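## Task

Find the plates whose IDs are M60 and M90 and seat a lid completely on each. When finished, every plate must sit in its original nest, lying flat within the locators, with its well A1 at the nest corner labelled A1. Nothing may depend on the robot holding it in place. Finally release everything and move the gripper away.

## Robot and tools

Robot: a single arm with six joints (waist, shoulder, elbow, forearm roll, wrist pitch, wrist roll) and a two-finger parallel gripper. Its base may be tilted with respect to the table, and a block or post under the base counts as part of the arm for the controller's clearance check.

Scene frame: origin on the table surface directly beneath the arm base, +z up, +y to the left when facing along +x. Results report end_effector_position (metres) and end_effector_quat_wxyz in this frame. That position is the point midway between the finger pads when closed; the printed value may drift from the truth, more so at long reach. Gripper axes: fingers point along its +z, and the fingers open and close along its y. Closed fingertips extend about 33 mm past the reported point, open ones about 9 mm. While closing, the tips travel roughly 24 mm further out from the arm, so keep that much clearance above a surface.

Plate identification: well A1 sits at the plate's clipped corner. A plate's ID is read only when it lies flat in nest RD with A1 at the A1-marked corner and nothing blocks the fixed scanner beside that nest. The scanner device reports code (lower-case ID such as m60, or no_read; it never gives a wrong ID) and reads (count of changes from no_read to an ID so far). Devices take no commands.

Tool execute_actions, argument actions: a list of action objects run in order; an empty list simply returns state and images. Each action may have rows, steps and until.
- rows: 1 to 15 rows, one per control step (1/30 s). Each row has exactly 9 numbers, each in -1 to 1, ordered dx, dy, dz, rx, ry, rz, position, force_limit, speed.
- dx, dy, dz, rx, ry, rz: a target offset for the gripper, expressed in the gripper's own axes, measured from the gripper pose at the start of that action (for a call's first action, the last pose any result reported). Every row is relative to that same start, not cumulative on the previous row. Scale: 1.0 equals 0.6 m for translation or 180 degrees for rotation; rx, ry, rz form one rotation vector.
- position: absolute finger opening; +1 fully open (140 mm), about -0.8 where pads touch, -1 closes until blocked.
- force_limit: squeeze strength; for parts up to 40 mm wide roughly 14 N at -1, 60 N at 0, 107 N at +1.
- speed: finger gap rate, about 30 mm/s at -1, 140 at 0, 250 at +1.
- steps: integer 1 to 450, at least the number of rows, default 15. After the last row the arm keeps heading for that row's target and the gripper keeps its command, so long moves need many steps.
- until: stops the action at the first step where all conditions hold, e.g. {"scanner": {"code": "m60"}} or {"scanner": {"reads": [">=", 1]}}. Numbers need a comparison (=, !=, <, <=, >, >=). It does not halt motion. Any out-of-range value or unknown name rejects the whole call before motion.

Motion limits: each step the commanded pose is clipped to 70 mm and 16 degrees from the measured pose; damped inverse kinematics then favours position over orientation. The elbow cannot straighten fully. Joint speeds are capped (2.62 rad/s waist and shoulder, 3.14 elbow, 3.93 wrist joints) with 0.5 s ramps. A move cut short may not finish on its own; send the remainder next call. "Hand target" shows the current drive goal. "pose unreachable" means the clearance check altered or blocked the target; the arm stops shortly and waits for new rows. Joint ranges (rad): waist ±3.491, shoulder ±3.140, elbow -1.187 to 4.328, forearm roll ±3.316, wrist pitch ±3.140, wrist roll ±3.927.

Gripping: command position -1 and confirm object_status is 2. Codes: 0 moving, 1 blocked while opening, 2 blocked while closing, 3 reached target or pads met (thin items may still be held). Stopped fingers hold until position changes by 0.01 or more, or the object yields or is lost. To squeeze harder while status is 2, raise force_limit and toggle position between -1 and -0.98. position_measured is in counts: 3 fully open, 230 pads touching, not linear.

Faults to avoid: a joint torque at its load limit (148 N m waist, shoulder, elbow; 37.2 N m wrist joints, including held weight) or any external force of 150 N stops the arm for 10 s, drops the rest of the call, and makes the arm yield. Holding loads heats motors; a MOTOR HOT line warns, and reaching the limit brakes the arm (OVER-TEMPERATURE FAULT). Flange force gives the outside force on the gripper, including held weight, with error that grows during acceleration; "no reading" means no estimate.

Care: ramp offsets gradually (adding about 0.01 per row gives 6 mm per step) so held parts are not shaken loose. Brief external tugs on held parts or pushes on loose ones may occur. Never knock or place anything off the table, and avoid drops, slams and hard pushes. The robot holds its last command while you are composing a reply.

zoom_image: camera (cam_head_left, cam_head_right or cam_wrist, each 504x504) and region [x0, y0, x1, y1] in pixels from the top-left, no larger than 504 by 504; returns a closer view of the latest image.

finished_scene: scene (1 or 2) ends that scene irreversibly and starts the next; the goal must already hold stably. Its result gives the next scene's task. If resuming from a summary, first send execute_actions with an empty list to learn the current scene.

Each tool is called after ">>>" by a JSON object that holds its "api" and its "payload".

## Session

>>> {"api": "execute_actions", "payload": {"actions": []}}

Scene clock: 0.00 s.
end_effector_position=(+0.4381, +0.6487, +0.2436) position_measured=3 object_status=3 end_effector_quat_wxyz=(-0.204, -0.582, +0.768, +0.173)
Joint positions: [ 0.708  0.921  1.346 -0.72  -1.957 -1.232]
Joint velocities: [-0.001  0.001  0.    -0.     0.001  0.   ]
Flange force (N, the push that the arm receives, along the gripper's own x y z axes): no reading
Hand target: +0.438, +0.649, +0.244; -0.204, -0.582, +0.768, +0.173
scanner: code=no_read reads=0

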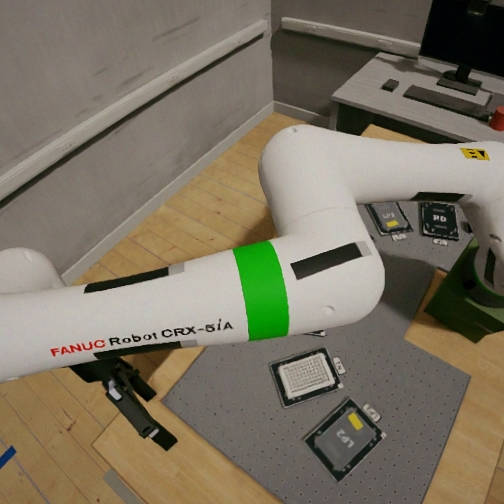

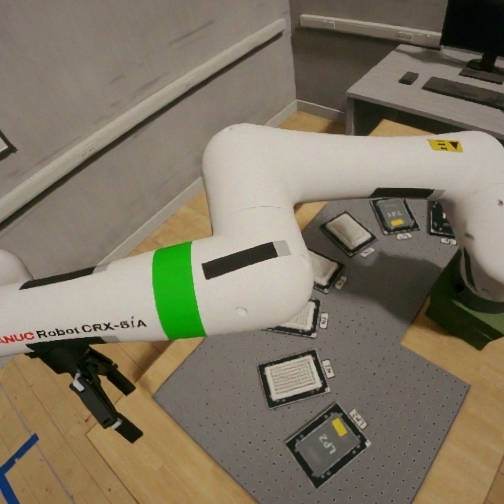

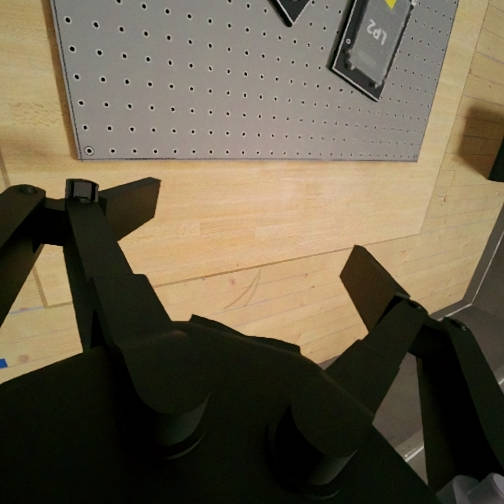

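>>> {"api": "execute_actions", "payload": {"actions": [{"rows":[[0.1,0.04,-0.04,0.04,-0.01,0,1,0,0],[0.388,0.17,-0.16,0.168,-0.037,0,1,0,0]],"steps":60}]}}

>>> {"api": "zoom_image", "payload": {"camera": "cam_head_right", "region": [204,180,504,504]}}

Scene clock: 9.77 s.
end_effector_position=(+0.3474, +0.4468, +0.4010) position_measured=3 object_status=3 end_effector_quat_wxyz=(-0.000, -0.604, +0.797, +0.000)
Joint positions: [ 0.833 -0.174 -0.018 -0.227 -1.352 -1.179]
Joint velocities: [-0.    -0.001 -0.    -0.001  0.001 -0.   ]
Flange force (N, the push that the arm receives, along the gripper's own x y z axes): [9.0 4.8 3.8]
Hand target: +0.347, +0.447, +0.401; -0.000, -0.604, +0.797, +0.000
Off the commanded pose: 0.003 m, 0 deg.
scanner: code=no_read reads=0

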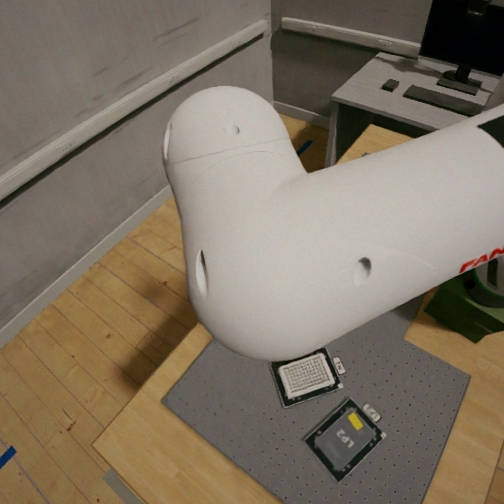

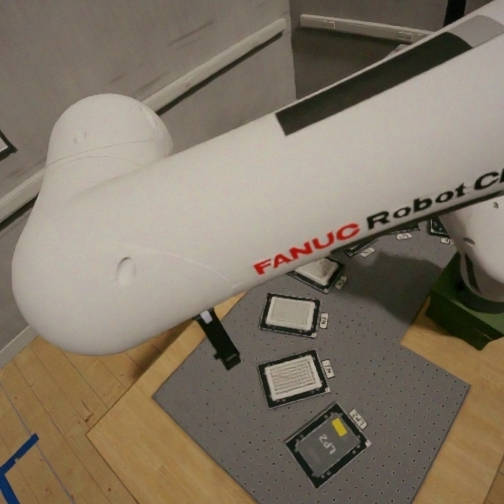

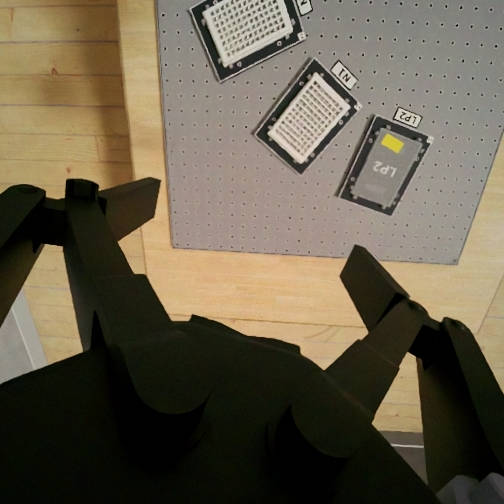

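Region (204, 180, 504, 504) of cam_head_right's 504x504 image, scaled by 1.556, with more detail than that image has; it fills the left 467 columns of this view, and the rest is white.

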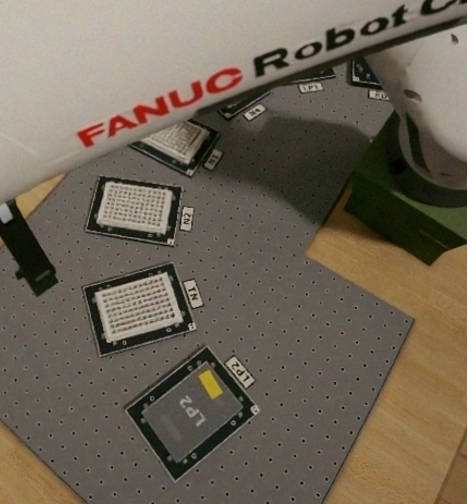

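>>> {"api": "execute_actions", "payload": {"actions": [{"rows":[[0.147,-0.012,0.36,0,0,0.145,1,0,0]],"steps":45}]}}

Scene clock: 17.93 s.
end_effector_position=(+0.3314, +0.3598, +0.1852) position_measured=3 object_status=3 end_effector_quat_wxyz=(-0.000, -0.408, +0.913, +0.000)
Joint positions: [ 0.857 -0.049 -0.445 -0.294 -0.811 -1.503]
Joint velocities: [ 0.001  0.     0.     0.    -0.001 -0.   ]
Flange force (N, the push that the arm receives, along the gripper's own x y z axes): [8.0 2.6 0.1]
Hand target: +0.331, +0.360, +0.185; -0.000, -0.408, +0.913, +0.000
Off the commanded pose: 0.001 m, 0 deg.
scanner: code=no_read reads=0

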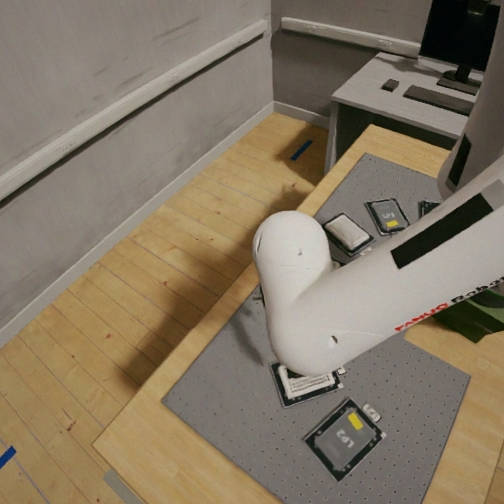

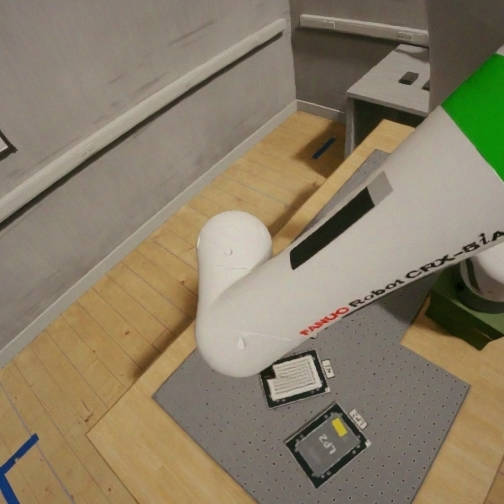

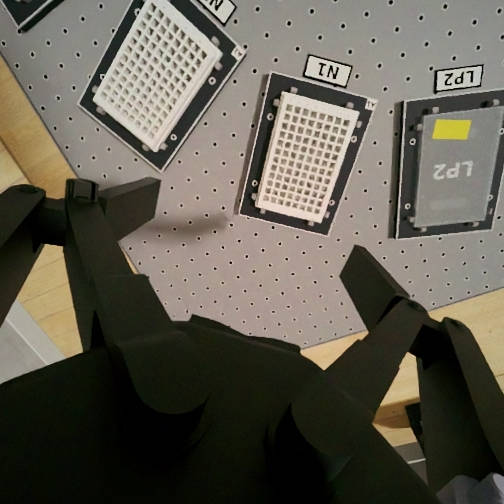

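>>> {"api": "execute_actions", "payload": {"actions": [{"rows":[[0,0.055,0.17,0,0,-0.015,1,0,0]],"steps":30}]}}

>>> {"api": "zoom_image", "payload": {"camera": "cam_wrist", "region": [120,50,420,350]}}

Scene clock: 21.40 s.
end_effector_position=(+0.3075, +0.3814, +0.0835) position_measured=3 object_status=3 end_effector_quat_wxyz=(+0.000, -0.429, +0.903, -0.001)
Joint positions: [ 0.991  0.147 -0.472 -0.3   -0.564 -1.531]
Joint velocities: [ 0.    -0.     0.     0.    -0.001 -0.   ]
Flange force (N, the push that the arm receives, along the gripper's own x y z axes): [6.7 4.5 -3.9]
Hand target: +0.307, +0.381, +0.084; +0.000, -0.429, +0.903, -0.001
Off the commanded pose: 0.001 m, 0 deg.
scanner: code=no_read reads=0

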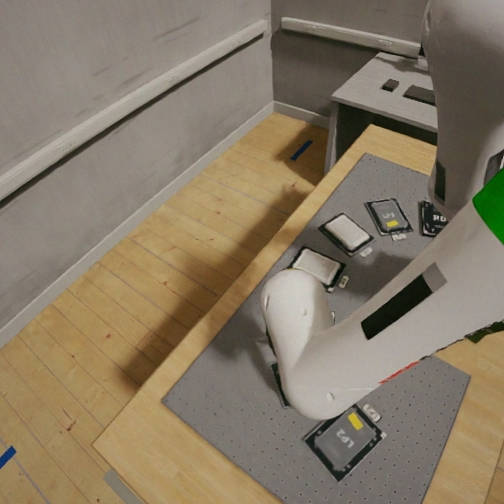

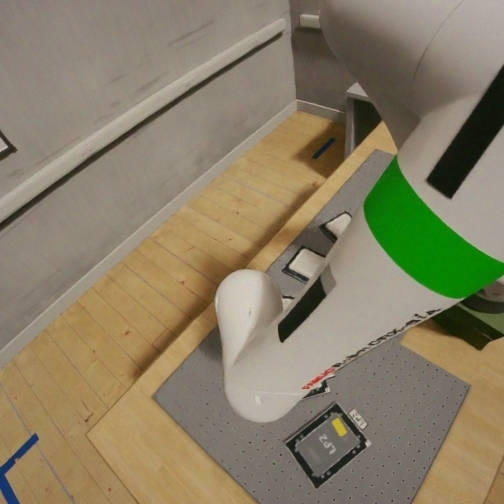

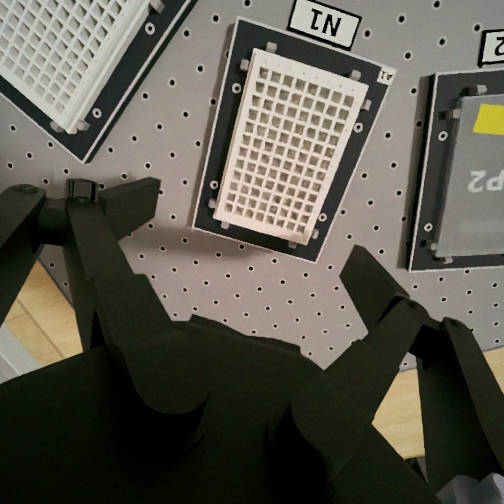

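Region (120, 50, 420, 350) of cam_wrist's 504x504 image, scaled by 1.680, with more detail than that image has.

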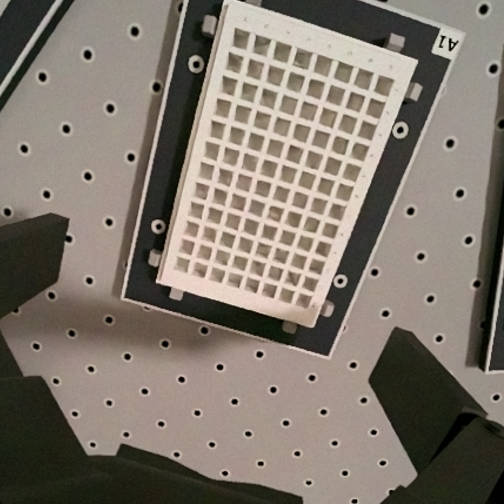

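>>> {"api": "execute_actions", "payload": {"actions": [{"rows":[[0.06,0.008,0.03,0,0,0,0.5,-0.3,0]],"steps":25}]}}

>>> {"api": "zoom_image", "payload": {"camera": "cam_wrist", "region": [120,50,420,350]}}

Scene clock: 25.20 s.
end_effector_position=(+0.2813, +0.3563, +0.0655) position_measured=66 object_status=3 end_effector_quat_wxyz=(+0.000, -0.429, +0.903, -0.001)
Joint positions: [ 1.03   0.14  -0.565 -0.317 -0.473 -1.539]
Joint velocities: [-0.001 -0.     0.001 -0.     0.     0.   ]
Flange force (N, the push that the arm receives, along the gripper's own x y z axes): [6.5 0.9 -3.5]
Hand target: +0.281, +0.356, +0.066; +0.000, -0.429, +0.903, -0.001
Off the commanded pose: 0.000 m, 0 deg.
scanner: code=no_read reads=0

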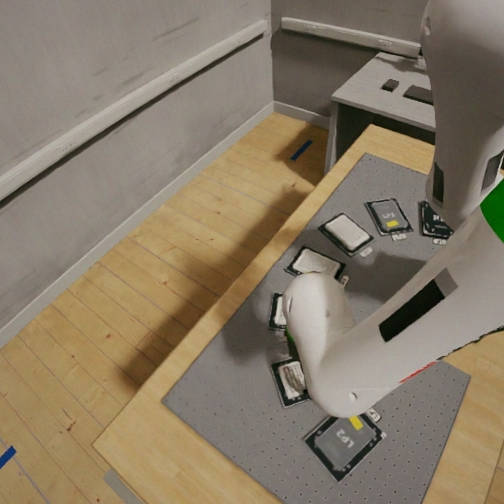

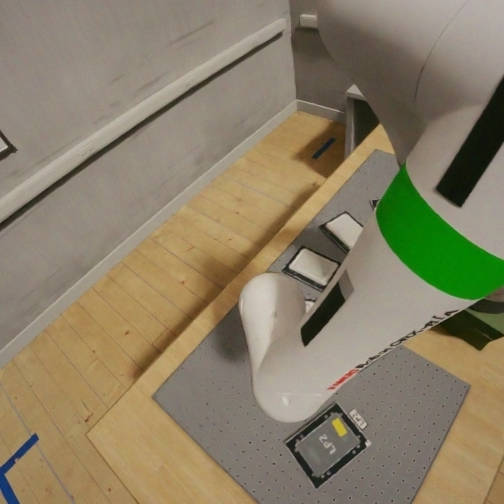

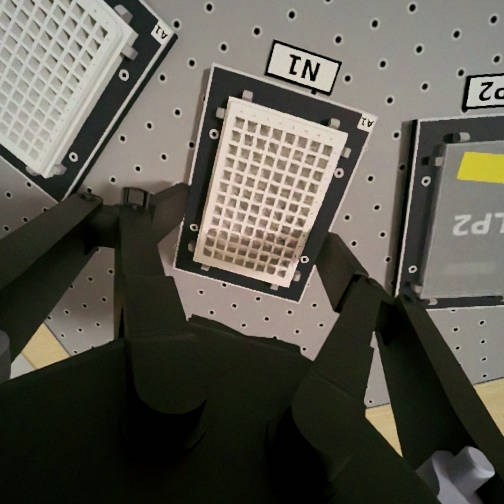

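Region (120, 50, 420, 350) of cam_wrist's 504x504 image, scaled by 1.680, with more detail than that image has.

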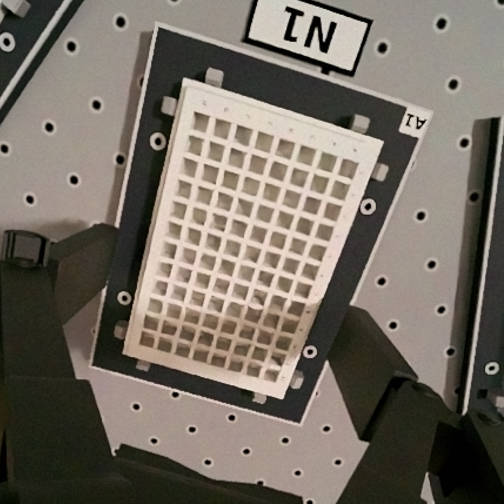

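>>> {"api": "execute_actions", "payload": {"actions": [{"rows":[[0.022,0,0.015,0,0,-0.005,0.5,-0.3,0],[0.022,0,0.034,0,0,-0.005,0.5,-0.3,0]],"steps":22}]}}

Scene clock: 30.93 s.
end_effector_position=(+0.2732, +0.3460, +0.0452) position_measured=66 object_status=3 end_effector_quat_wxyz=(+0.000, -0.436, +0.900, -0.001)
Joint positions: [ 1.044  0.181 -0.585 -0.348 -0.412 -1.499]
Joint velocities: [-0.002  0.     0.     0.    -0.     0.   ]
Flange force (N, the push that the arm receives, along the gripper's own x y z axes): [5.8 1.7 -1.9]
Hand target: +0.273, +0.346, +0.045; +0.000, -0.436, +0.900, -0.001
Off the commanded pose: 0.000 m, 0 deg.
scanner: code=no_read reads=0

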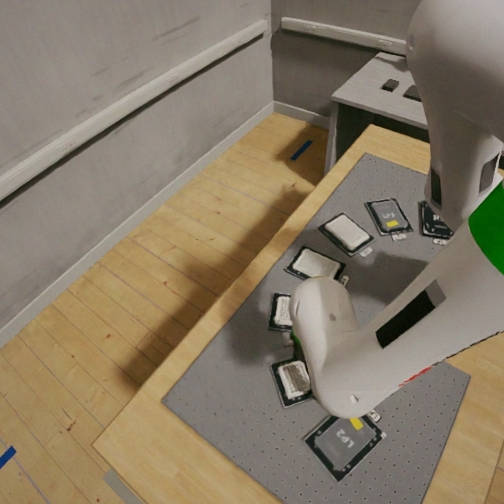

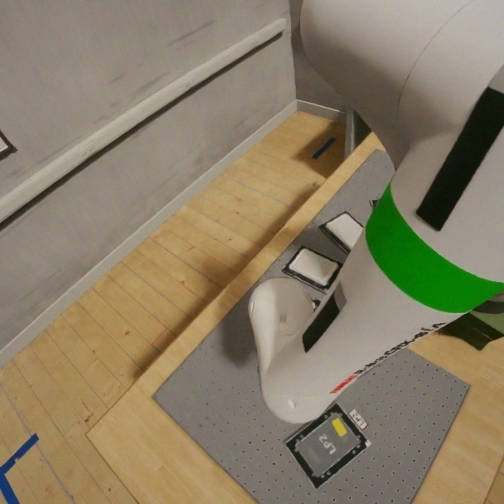

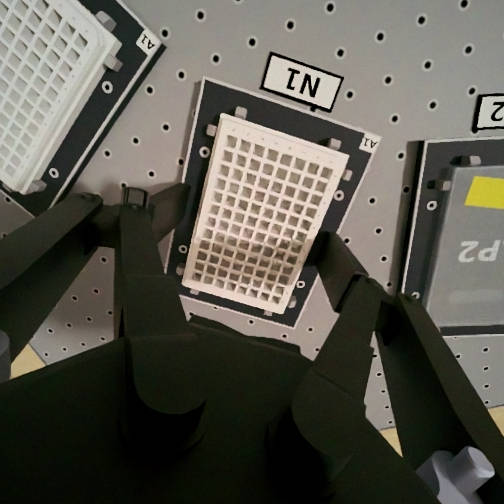

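>>> {"api": "execute_actions", "payload": {"actions": [{"rows":[[0,-0.002,0.014,0,0,0,0.38,-0.3,-0.5]],"steps":15}]}}

>>> {"api": "execute_actions", "payload": {"actions": [{"rows":[[0,0,0.007,0,0,0,0.38,-0.3,-0.5]],"steps":12}]}}

Scene clock: 44.97 s.
end_effector_position=(+0.2725, +0.3470, +0.0465) position_measured=81 object_status=3 end_effector_quat_wxyz=(-0.001, -0.436, +0.900, +0.000)
Joint positions: [ 1.044  0.178 -0.583 -0.349 -0.418 -1.497]
Joint velocities: [-0.002 -0.     0.     0.    -0.001  0.   ]
Flange force (N, the push that the arm receives, along the gripper's own x y z axes): [10.9 12.2 -50.2]
Hand target: +0.272, +0.347, +0.046; -0.001, -0.436, +0.900, +0.000
Off the commanded pose: 0.010 m, 0 deg.
FORCE FAULT: contact force on the arm reached its limit, and the arm stopped for 10 seconds. The contact can be on any part of the arm, not only on its tool. The arm's remaining commands of this call were not run. The arm holds still and accepts commands again. Move the arm away from the contact; if what it grips holds it there, let go first. Pushing or pulling that hard again can fault the arm again.
scanner: code=no_read reads=0

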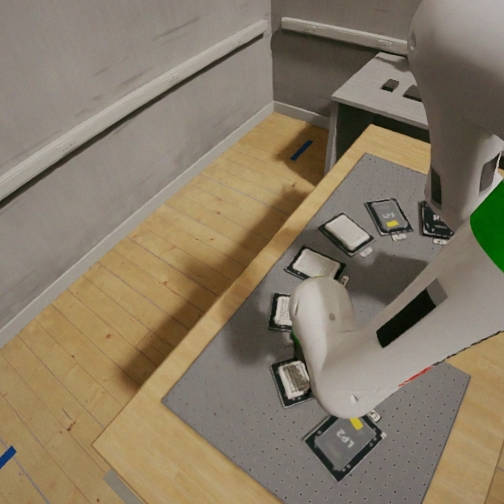

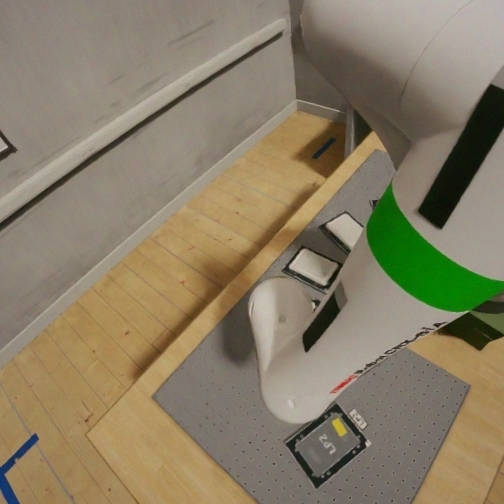

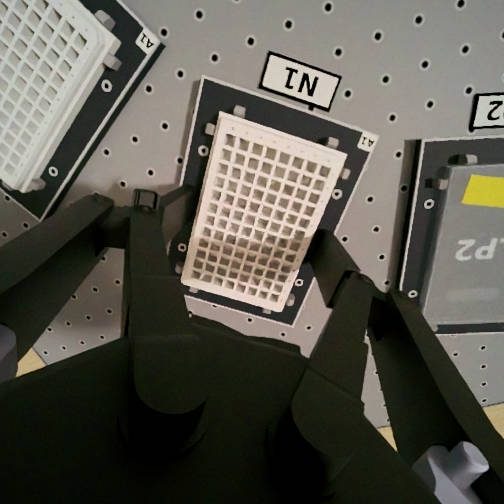

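Scene clock: 55.10 s.
end_effector_position=(+0.2723, +0.3472, +0.0464) position_measured=81 object_status=3 end_effector_quat_wxyz=(-0.001, -0.437, +0.900, +0.000)
Joint positions: [ 1.044  0.178 -0.582 -0.35  -0.419 -1.497]
Joint velocities: [ 0.001 -0.001  0.     0.    -0.001  0.   ]
Flange force (N, the push that the arm receives, along the gripper's own x y z axes): [10.8 3.0 -54.1]
Hand target: +0.272, +0.347, +0.046; -0.001, -0.437, +0.900, +0.000
Off the commanded pose: 0.004 m, 0 deg.
FORCE FAULT: contact force on the arm reached its limit, and the arm stopped for 10 seconds. The contact can be on any part of the arm, not only on its tool. The arm's remaining commands of this call were not run. The arm holds still and accepts commands again. Move the arm away from the contact; if what it grips holds it there, let go first. Pushing or pulling that hard again can fault the arm again.
scanner: code=no_read reads=0

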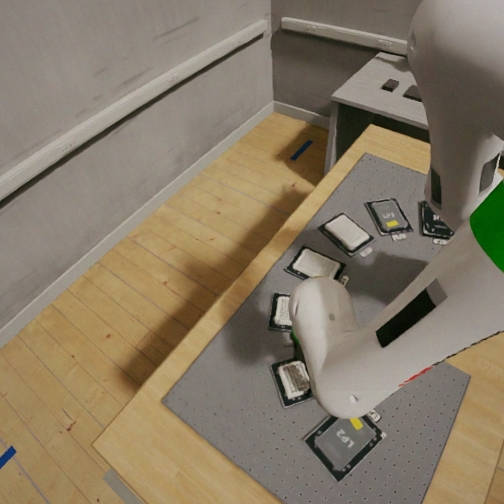

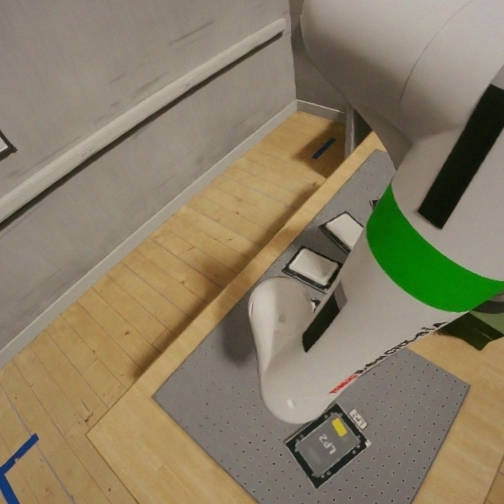

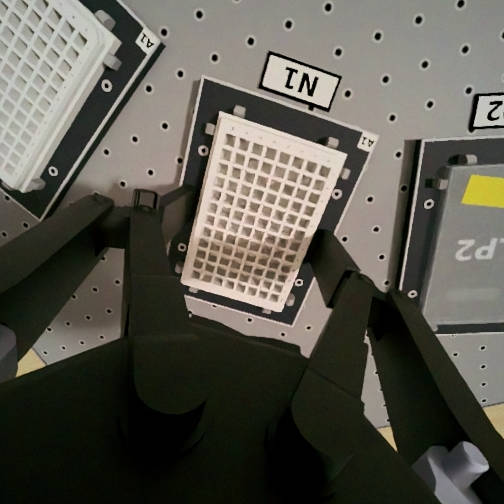

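>>> {"api": "execute_actions", "payload": {"actions": [{"rows":[[0,-0.004,-0.013,0,0,0,0.38,-0.3,-0.5]],"steps":15},{"rows":[[0,0,0,0,0,0,-1,-0.3,-0.7]],"steps":20}]}}

Scene clock: 58.57 s.
end_effector_position=(+0.2742, +0.3458, +0.0542) position_measured=105 object_status=2 end_effector_quat_wxyz=(-0.001, -0.437, +0.900, +0.000)
Joint positions: [ 1.035  0.157 -0.586 -0.345 -0.437 -1.495]
Joint velocities: [-0.001  0.002 -0.    -0.     0.002  0.   ]
Flange force (N, the push that the arm receives, along the gripper's own x y z axes): [14.1 32.1 -46.2]
Flange force at the end of the 1st action (N, along the gripper's axes at the end of the call): [7.3 5.6 -2.5]
Hand target: +0.274, +0.346, +0.054; -0.001, -0.437, +0.900, +0.000
Off the commanded pose: 0.000 m, 0 deg.
scanner: code=no_read reads=0

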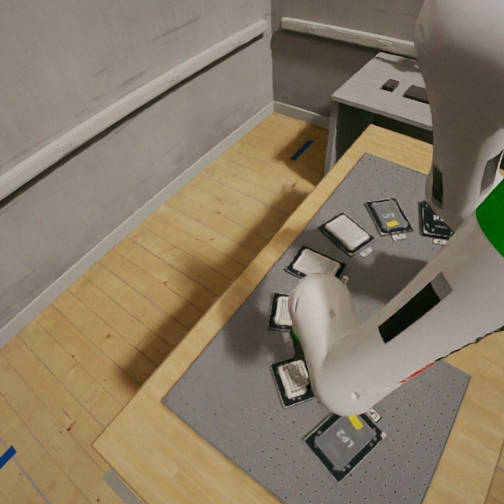

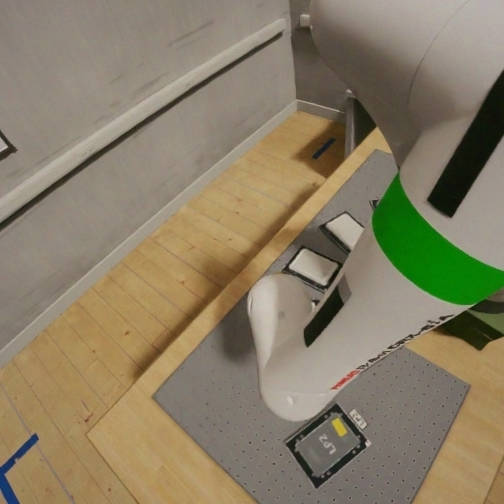

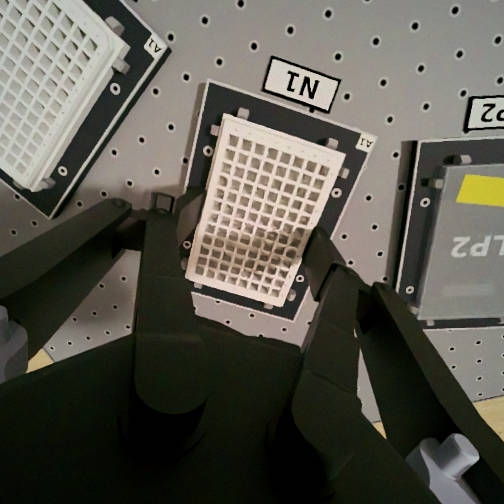

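>>> {"api": "execute_actions", "payload": {"actions": [{"rows":[[0,0.002,-0.001,0,0,0,-0.98,0.2,-0.7]],"steps":12},{"rows":[[0,0,-0.005,0,0,0,-0.98,0.2,-0.7],[0,0,-0.01,0,0,0,-0.98,0.2,-0.7],[0,0,-0.02,0,0,0,-0.98,0.2,-0.7],[0,0,-0.03,0,0,0,-0.98,0.2,-0.7],[0,0,-0.05,0,0,0,-0.98,0.2,-0.7],[0,0,-0.16,0,0,0,-0.98,0.2,-0.7]],"steps":28}]}}

>>> {"api": "execute_actions", "payload": {"actions": [{"rows":[[0.306,-0.597,0,0,0,0.287,-0.98,0.2,-0.7]],"steps":45}]}}

Scene clock: 69.70 s.
end_effector_position=(+0.2730, +0.3464, +0.1504) position_measured=111 object_status=2 end_effector_quat_wxyz=(-0.001, -0.437, +0.900, +0.000)
Joint positions: [ 1.006 -0.104 -0.615 -0.254 -0.666 -1.582]
Joint velocities: [-0.001  0.     0.    -0.001 -0.    -0.   ]
Flange force (N, the push that the arm receives, along the gripper's own x y z axes): [9.7 2.6 0.1]
Flange force at the end of the 1st action (N, along the gripper's axes at the end of the call): [6.4 -2.6 -31.8]
Hand target: +0.273, +0.346, +0.150; -0.001, -0.437, +0.900, +0.000
Off the commanded pose: 0.001 m, 0 deg.
scanner: code=no_read reads=0

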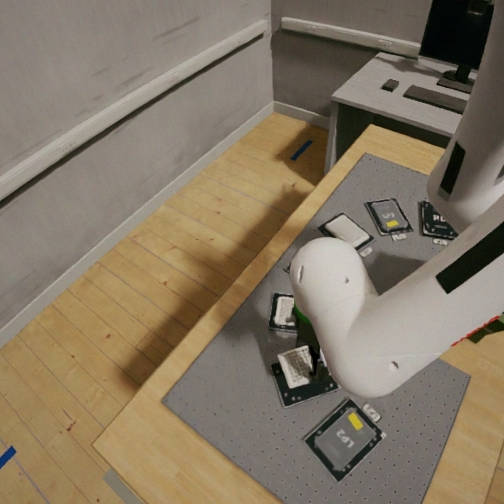

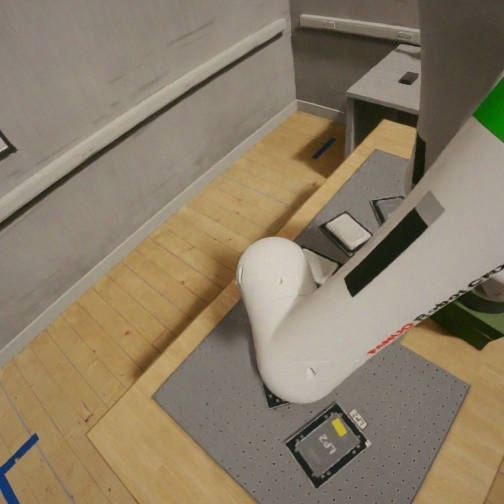

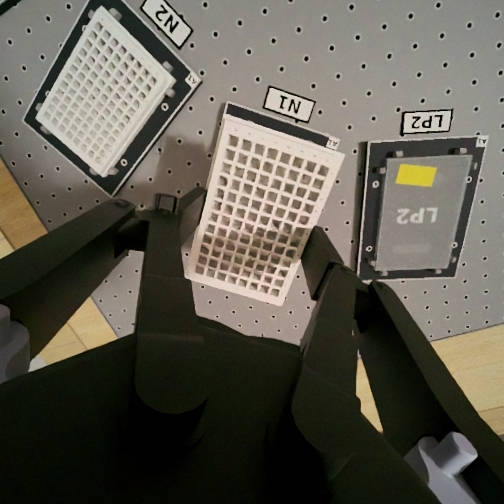

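Scene clock: 71.20 s.
end_effector_position=(+0.4420, -0.0146, +0.1491) position_measured=111 object_status=2 end_effector_quat_wxyz=(-0.001, -0.001, +1.000, +0.003)
Joint positions: [-0.084  0.431 -0.329 -0.599 -0.857 -1.154]
Joint velocities: [-0.035  0.054  0.062 -0.028 -0.067  0.055]
Flange force (N, the push that the arm receives, along the gripper's own x y z axes): [-2.9 -6.6 6.9]
Hand target: +0.442, -0.015, +0.149; -0.002, -0.001, +1.000, +0.004
Off the commanded pose: 0.005 m, 0 deg.
scanner: code=no_read reads=0

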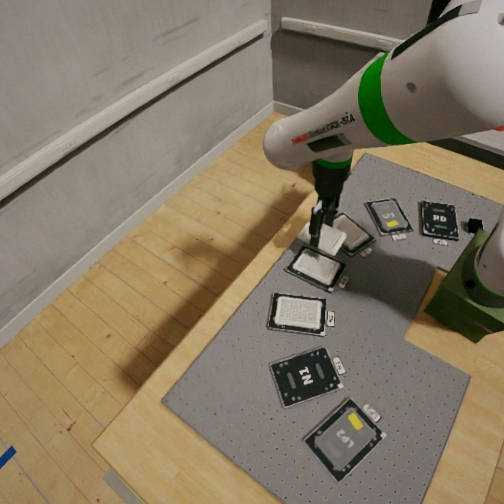

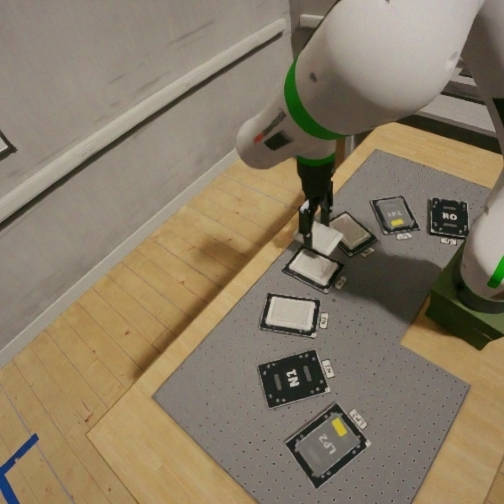

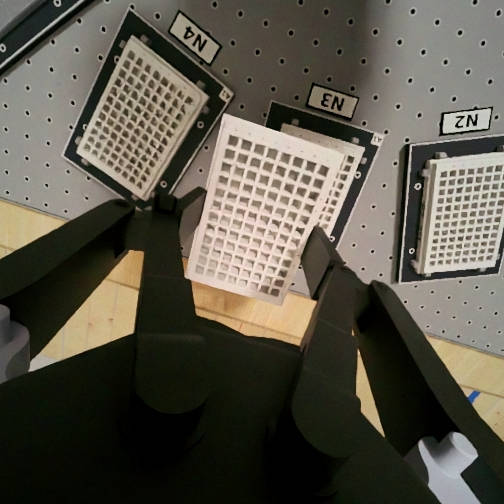

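>>> {"api": "execute_actions", "payload": {"actions": [{"rows":[[0.473,-0.66,-0.002,0,0,0.383,-0.98,0.2,-0.7]],"steps":65}]}}

Scene clock: 76.27 s.
end_effector_position=(+0.1637, -0.4100, +0.1475) position_measured=111 object_status=2 end_effector_quat_wxyz=(-0.002, +0.565, +0.825, +0.005)
Joint positions: [-1.077  0.924 -0.183 -0.376 -0.853 -1.469]
Joint velocities: [-0.001 -0.001  0.001  0.001 -0.     0.   ]
Flange force (N, the push that the arm receives, along the gripper's own x y z axes): [6.1 -0.1 -1.2]
Hand target: +0.164, -0.410, +0.148; -0.002, +0.565, +0.825, +0.005
Off the commanded pose: 0.005 m, 0 deg.
scanner: code=no_read reads=0

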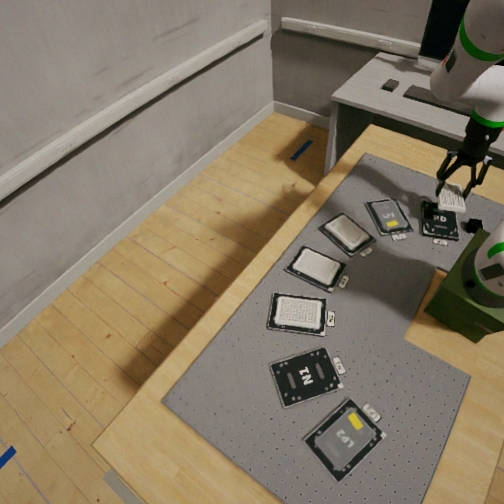

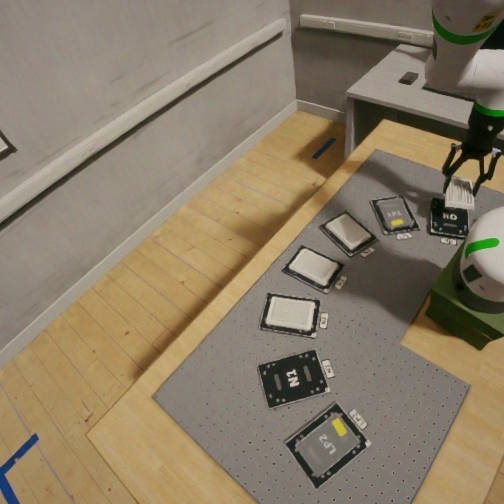

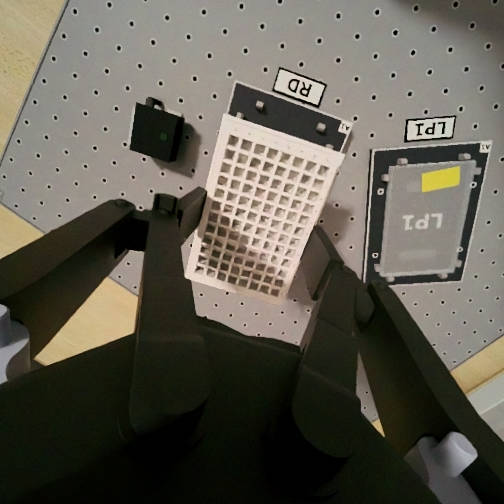

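>>> {"api": "execute_actions", "payload": {"actions": [{"rows":[[0.032,0.006,0.12,0.002,-0.003,0.006,-0.98,0.2,-0.7]],"steps":28}]}}

>>> {"api": "zoom_image", "payload": {"camera": "cam_wrist", "region": [140,50,420,330]}}

>>> {"api": "zoom_image", "payload": {"camera": "cam_head_left", "region": [390,160,500,270]}}

Scene clock: 82.00 s.
end_effector_position=(+0.1600, -0.3904, +0.0758) position_measured=111 object_status=2 end_effector_quat_wxyz=(+0.000, +0.573, +0.819, -0.000)
Joint positions: [-1.022  1.025 -0.232 -0.462 -0.698 -1.435]
Joint velocities: [-0.    -0.001 -0.    -0.     0.     0.   ]
Flange force (N, the push that the arm receives, along the gripper's own x y z axes): [7.5 -0.1 -3.5]
Hand target: +0.160, -0.390, +0.076; +0.000, +0.573, +0.819, -0.000
Off the commanded pose: 0.001 m, 0 deg.
scanner: code=no_read reads=0

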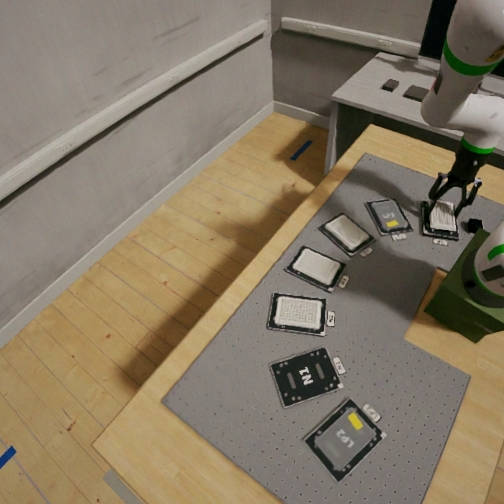

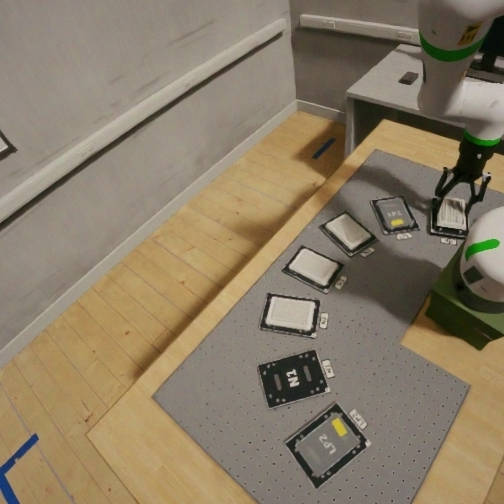

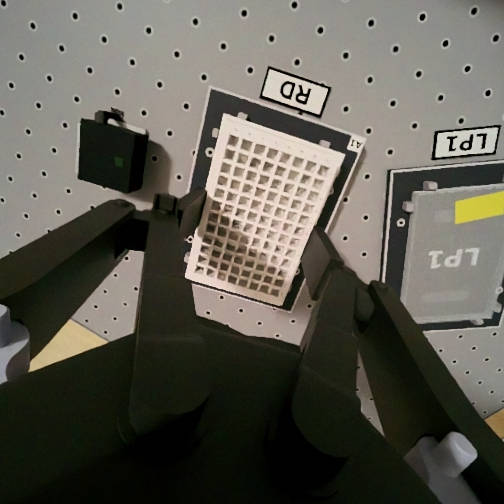

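Region (140, 50, 420, 330) of cam_wrist's 504x504 image, scaled by 1.800, with more detail than that image has.

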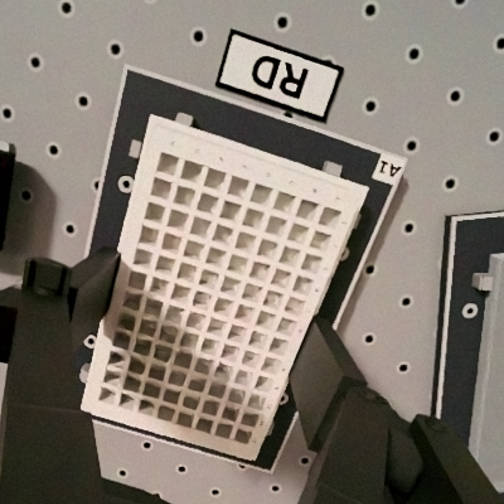

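Region (390, 160, 500, 270) of cam_head_left's 504x504 image, scaled by 4.582, with more detail than that image has.

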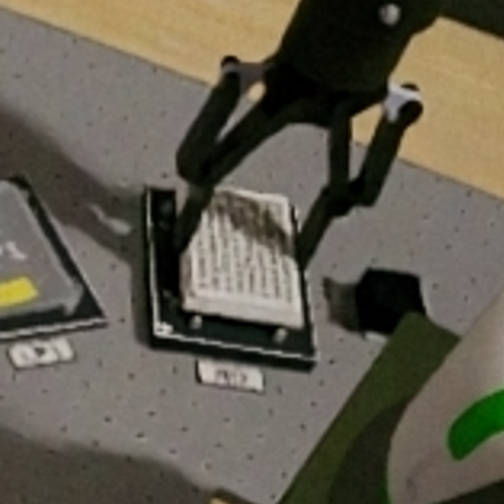

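>>> {"api": "execute_actions", "payload": {"actions": [{"rows":[[0,-0.003,0.019,0,0,0,-0.98,0.2,-0.7]],"steps":15}]}}

>>> {"api": "zoom_image", "payload": {"camera": "cam_wrist", "region": [140,50,420,330]}}

Scene clock: 85.13 s.
end_effector_position=(+0.1584, -0.3912, +0.0645) position_measured=111 object_status=2 end_effector_quat_wxyz=(+0.000, +0.573, +0.819, -0.000)
Joint positions: [-1.019  1.05  -0.226 -0.474 -0.68  -1.422]
Joint velocities: [-0.     0.001  0.    -0.    -0.    -0.   ]
Flange force (N, the push that the arm receives, along the gripper's own x y z axes): [1.9 17.5 -15.9]
Hand target: +0.158, -0.391, +0.064; +0.000, +0.573, +0.819, -0.000
Off the commanded pose: 0.000 m, 0 deg.
scanner: code=no_read reads=0

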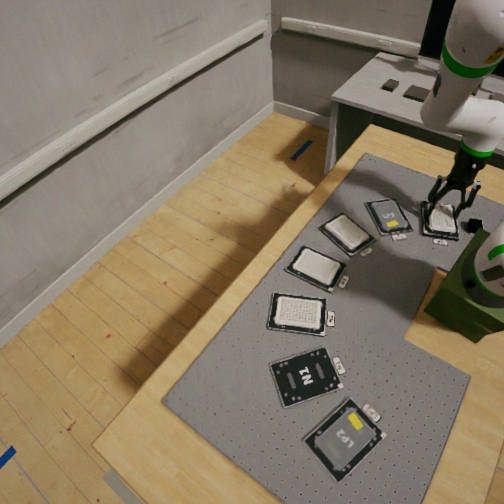

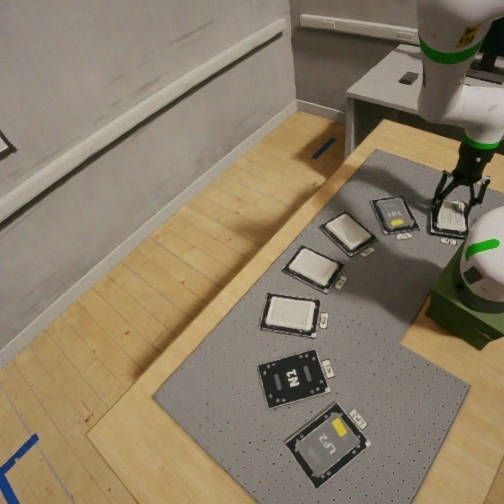

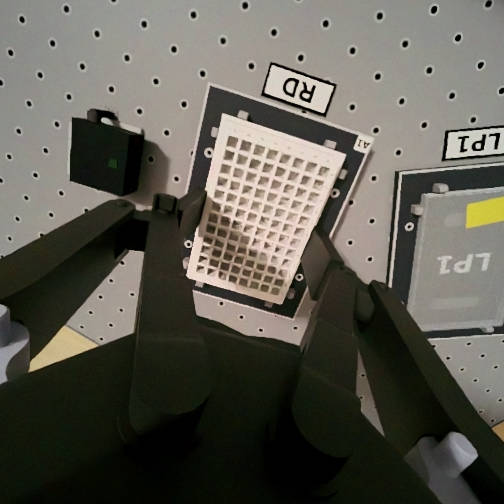

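Region (140, 50, 420, 330) of cam_wrist's 504x504 image, scaled by 1.800, with more detail than that image has.

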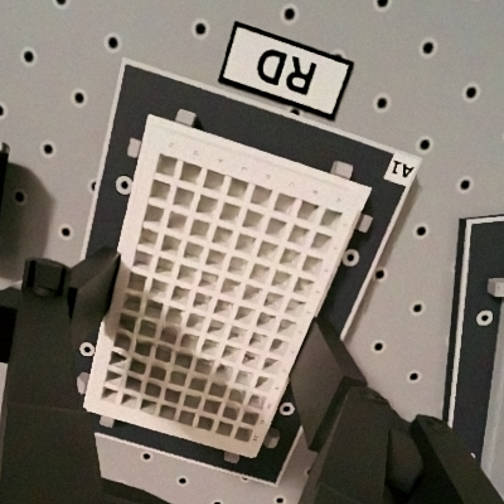

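The plate is touching a locator chamfer, so I'll follow the force.

>>> {"api": "execute_actions", "payload": {"actions": [{"rows":[[-0.001,0.0025,0,0,0,0,-0.98,0.2,-0.7]],"steps":8},{"rows":[[0,0,0.003,0,0,0,-0.98,0.2,-0.7]],"steps":8}]}}

Scene clock: 87.93 s.
end_effector_position=(+0.1598, -0.3911, +0.0626) position_measured=111 object_status=2 end_effector_quat_wxyz=(+0.000, +0.573, +0.819, -0.000)
Joint positions: [-1.016  1.054 -0.224 -0.477 -0.679 -1.423]
Joint velocities: [ 0.     0.001  0.001 -0.001 -0.001  0.002]
Flange force (N, the push that the arm receives, along the gripper's own x y z axes): [-0.7 0.8 -4.6]
Flange force at the end of the 1st action (N, along the gripper's axes at the end of the call): [-0.1 1.6 -5.7]
Hand target: +0.160, -0.391, +0.063; +0.000, +0.573, +0.819, -0.000
Off the commanded pose: 0.000 m, 0 deg.
scanner: code=m09 reads=1

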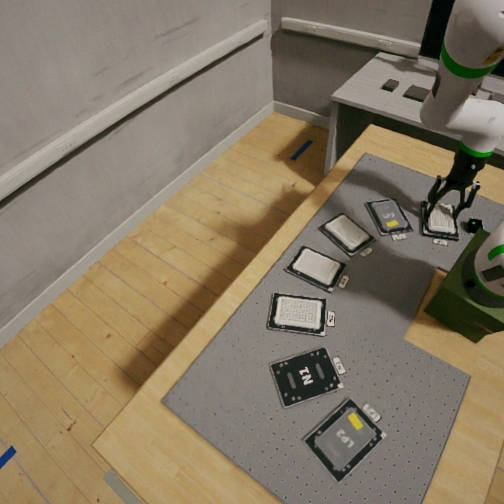

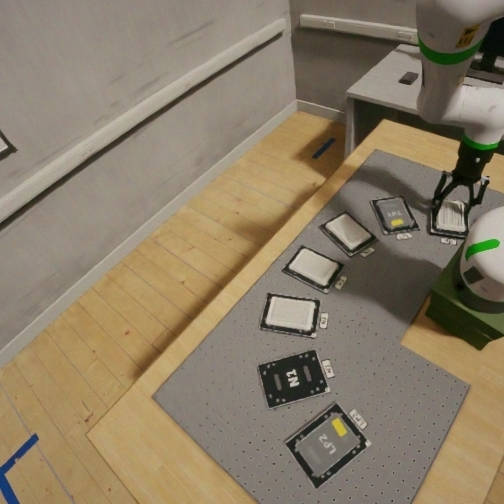

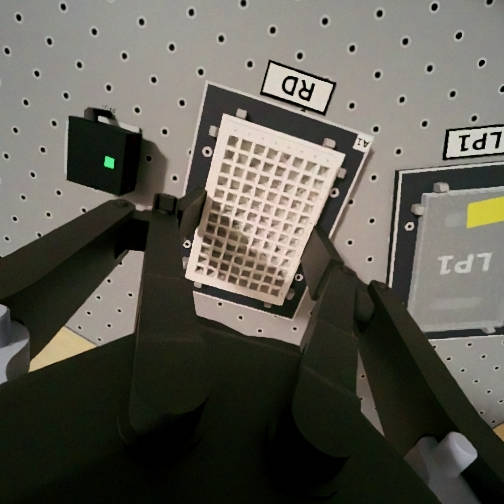

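>>> {"api": "execute_actions", "payload": {"actions": [{"rows":[[0,0,-0.01,0,0,0,-0.98,0.2,-0.7],[0,0,-0.02,0,0,0,-0.98,0.2,-0.7],[0,0,-0.04,0,0,0,-0.98,0.2,-0.7],[0,0,-0.1,0,0,0,-0.98,0.2,-0.7]],"steps":22},{"rows":[[0.348,0.614,0,0,0,-0.339,-0.98,0.2,-0.7]],"steps":55},{"rows":[[0.375,0.641,0,0,0,-0.338,-0.98,0.2,-0.7]],"steps":58}]}}

Scene clock: 97.90 s.
end_effector_position=(+0.2658, +0.3403, +0.1174) position_measured=111 object_status=2 end_effector_quat_wxyz=(-0.004, -0.438, +0.899, -0.005)
Joint positions: [ 1.039 -0.033 -0.639 -0.254 -0.578 -1.595]
Joint velocities: [ 0.004 -0.001 -0.003  0.008  0.003 -0.011]
Flange force (N, the push that the arm receives, along the gripper's own x y z axes): [2.5 4.0 -2.2]
Flange force at the end of the 1st action (N, along the gripper's axes at the end of the call): [-4.5 5.5 -1.5]
Flange force at the end of the 2nd action (N, along the gripper's axes at the end of the call): [1.8 8.5 -2.3]
Hand target: +0.266, +0.340, +0.117; -0.004, -0.438, +0.899, -0.005
Off the commanded pose: 0.006 m, 1 deg.
scanner: code=no_read reads=1

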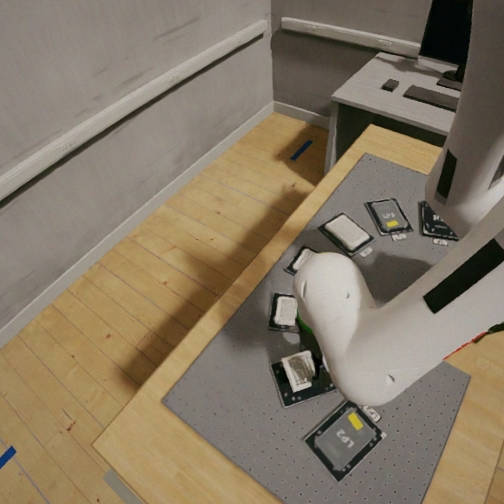

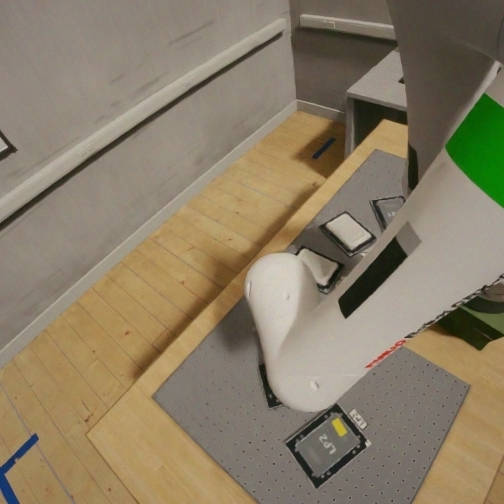

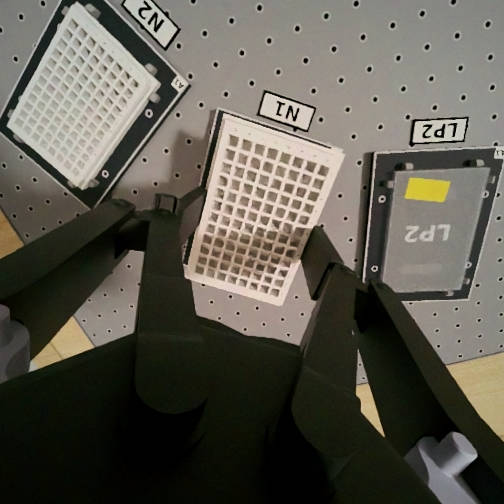

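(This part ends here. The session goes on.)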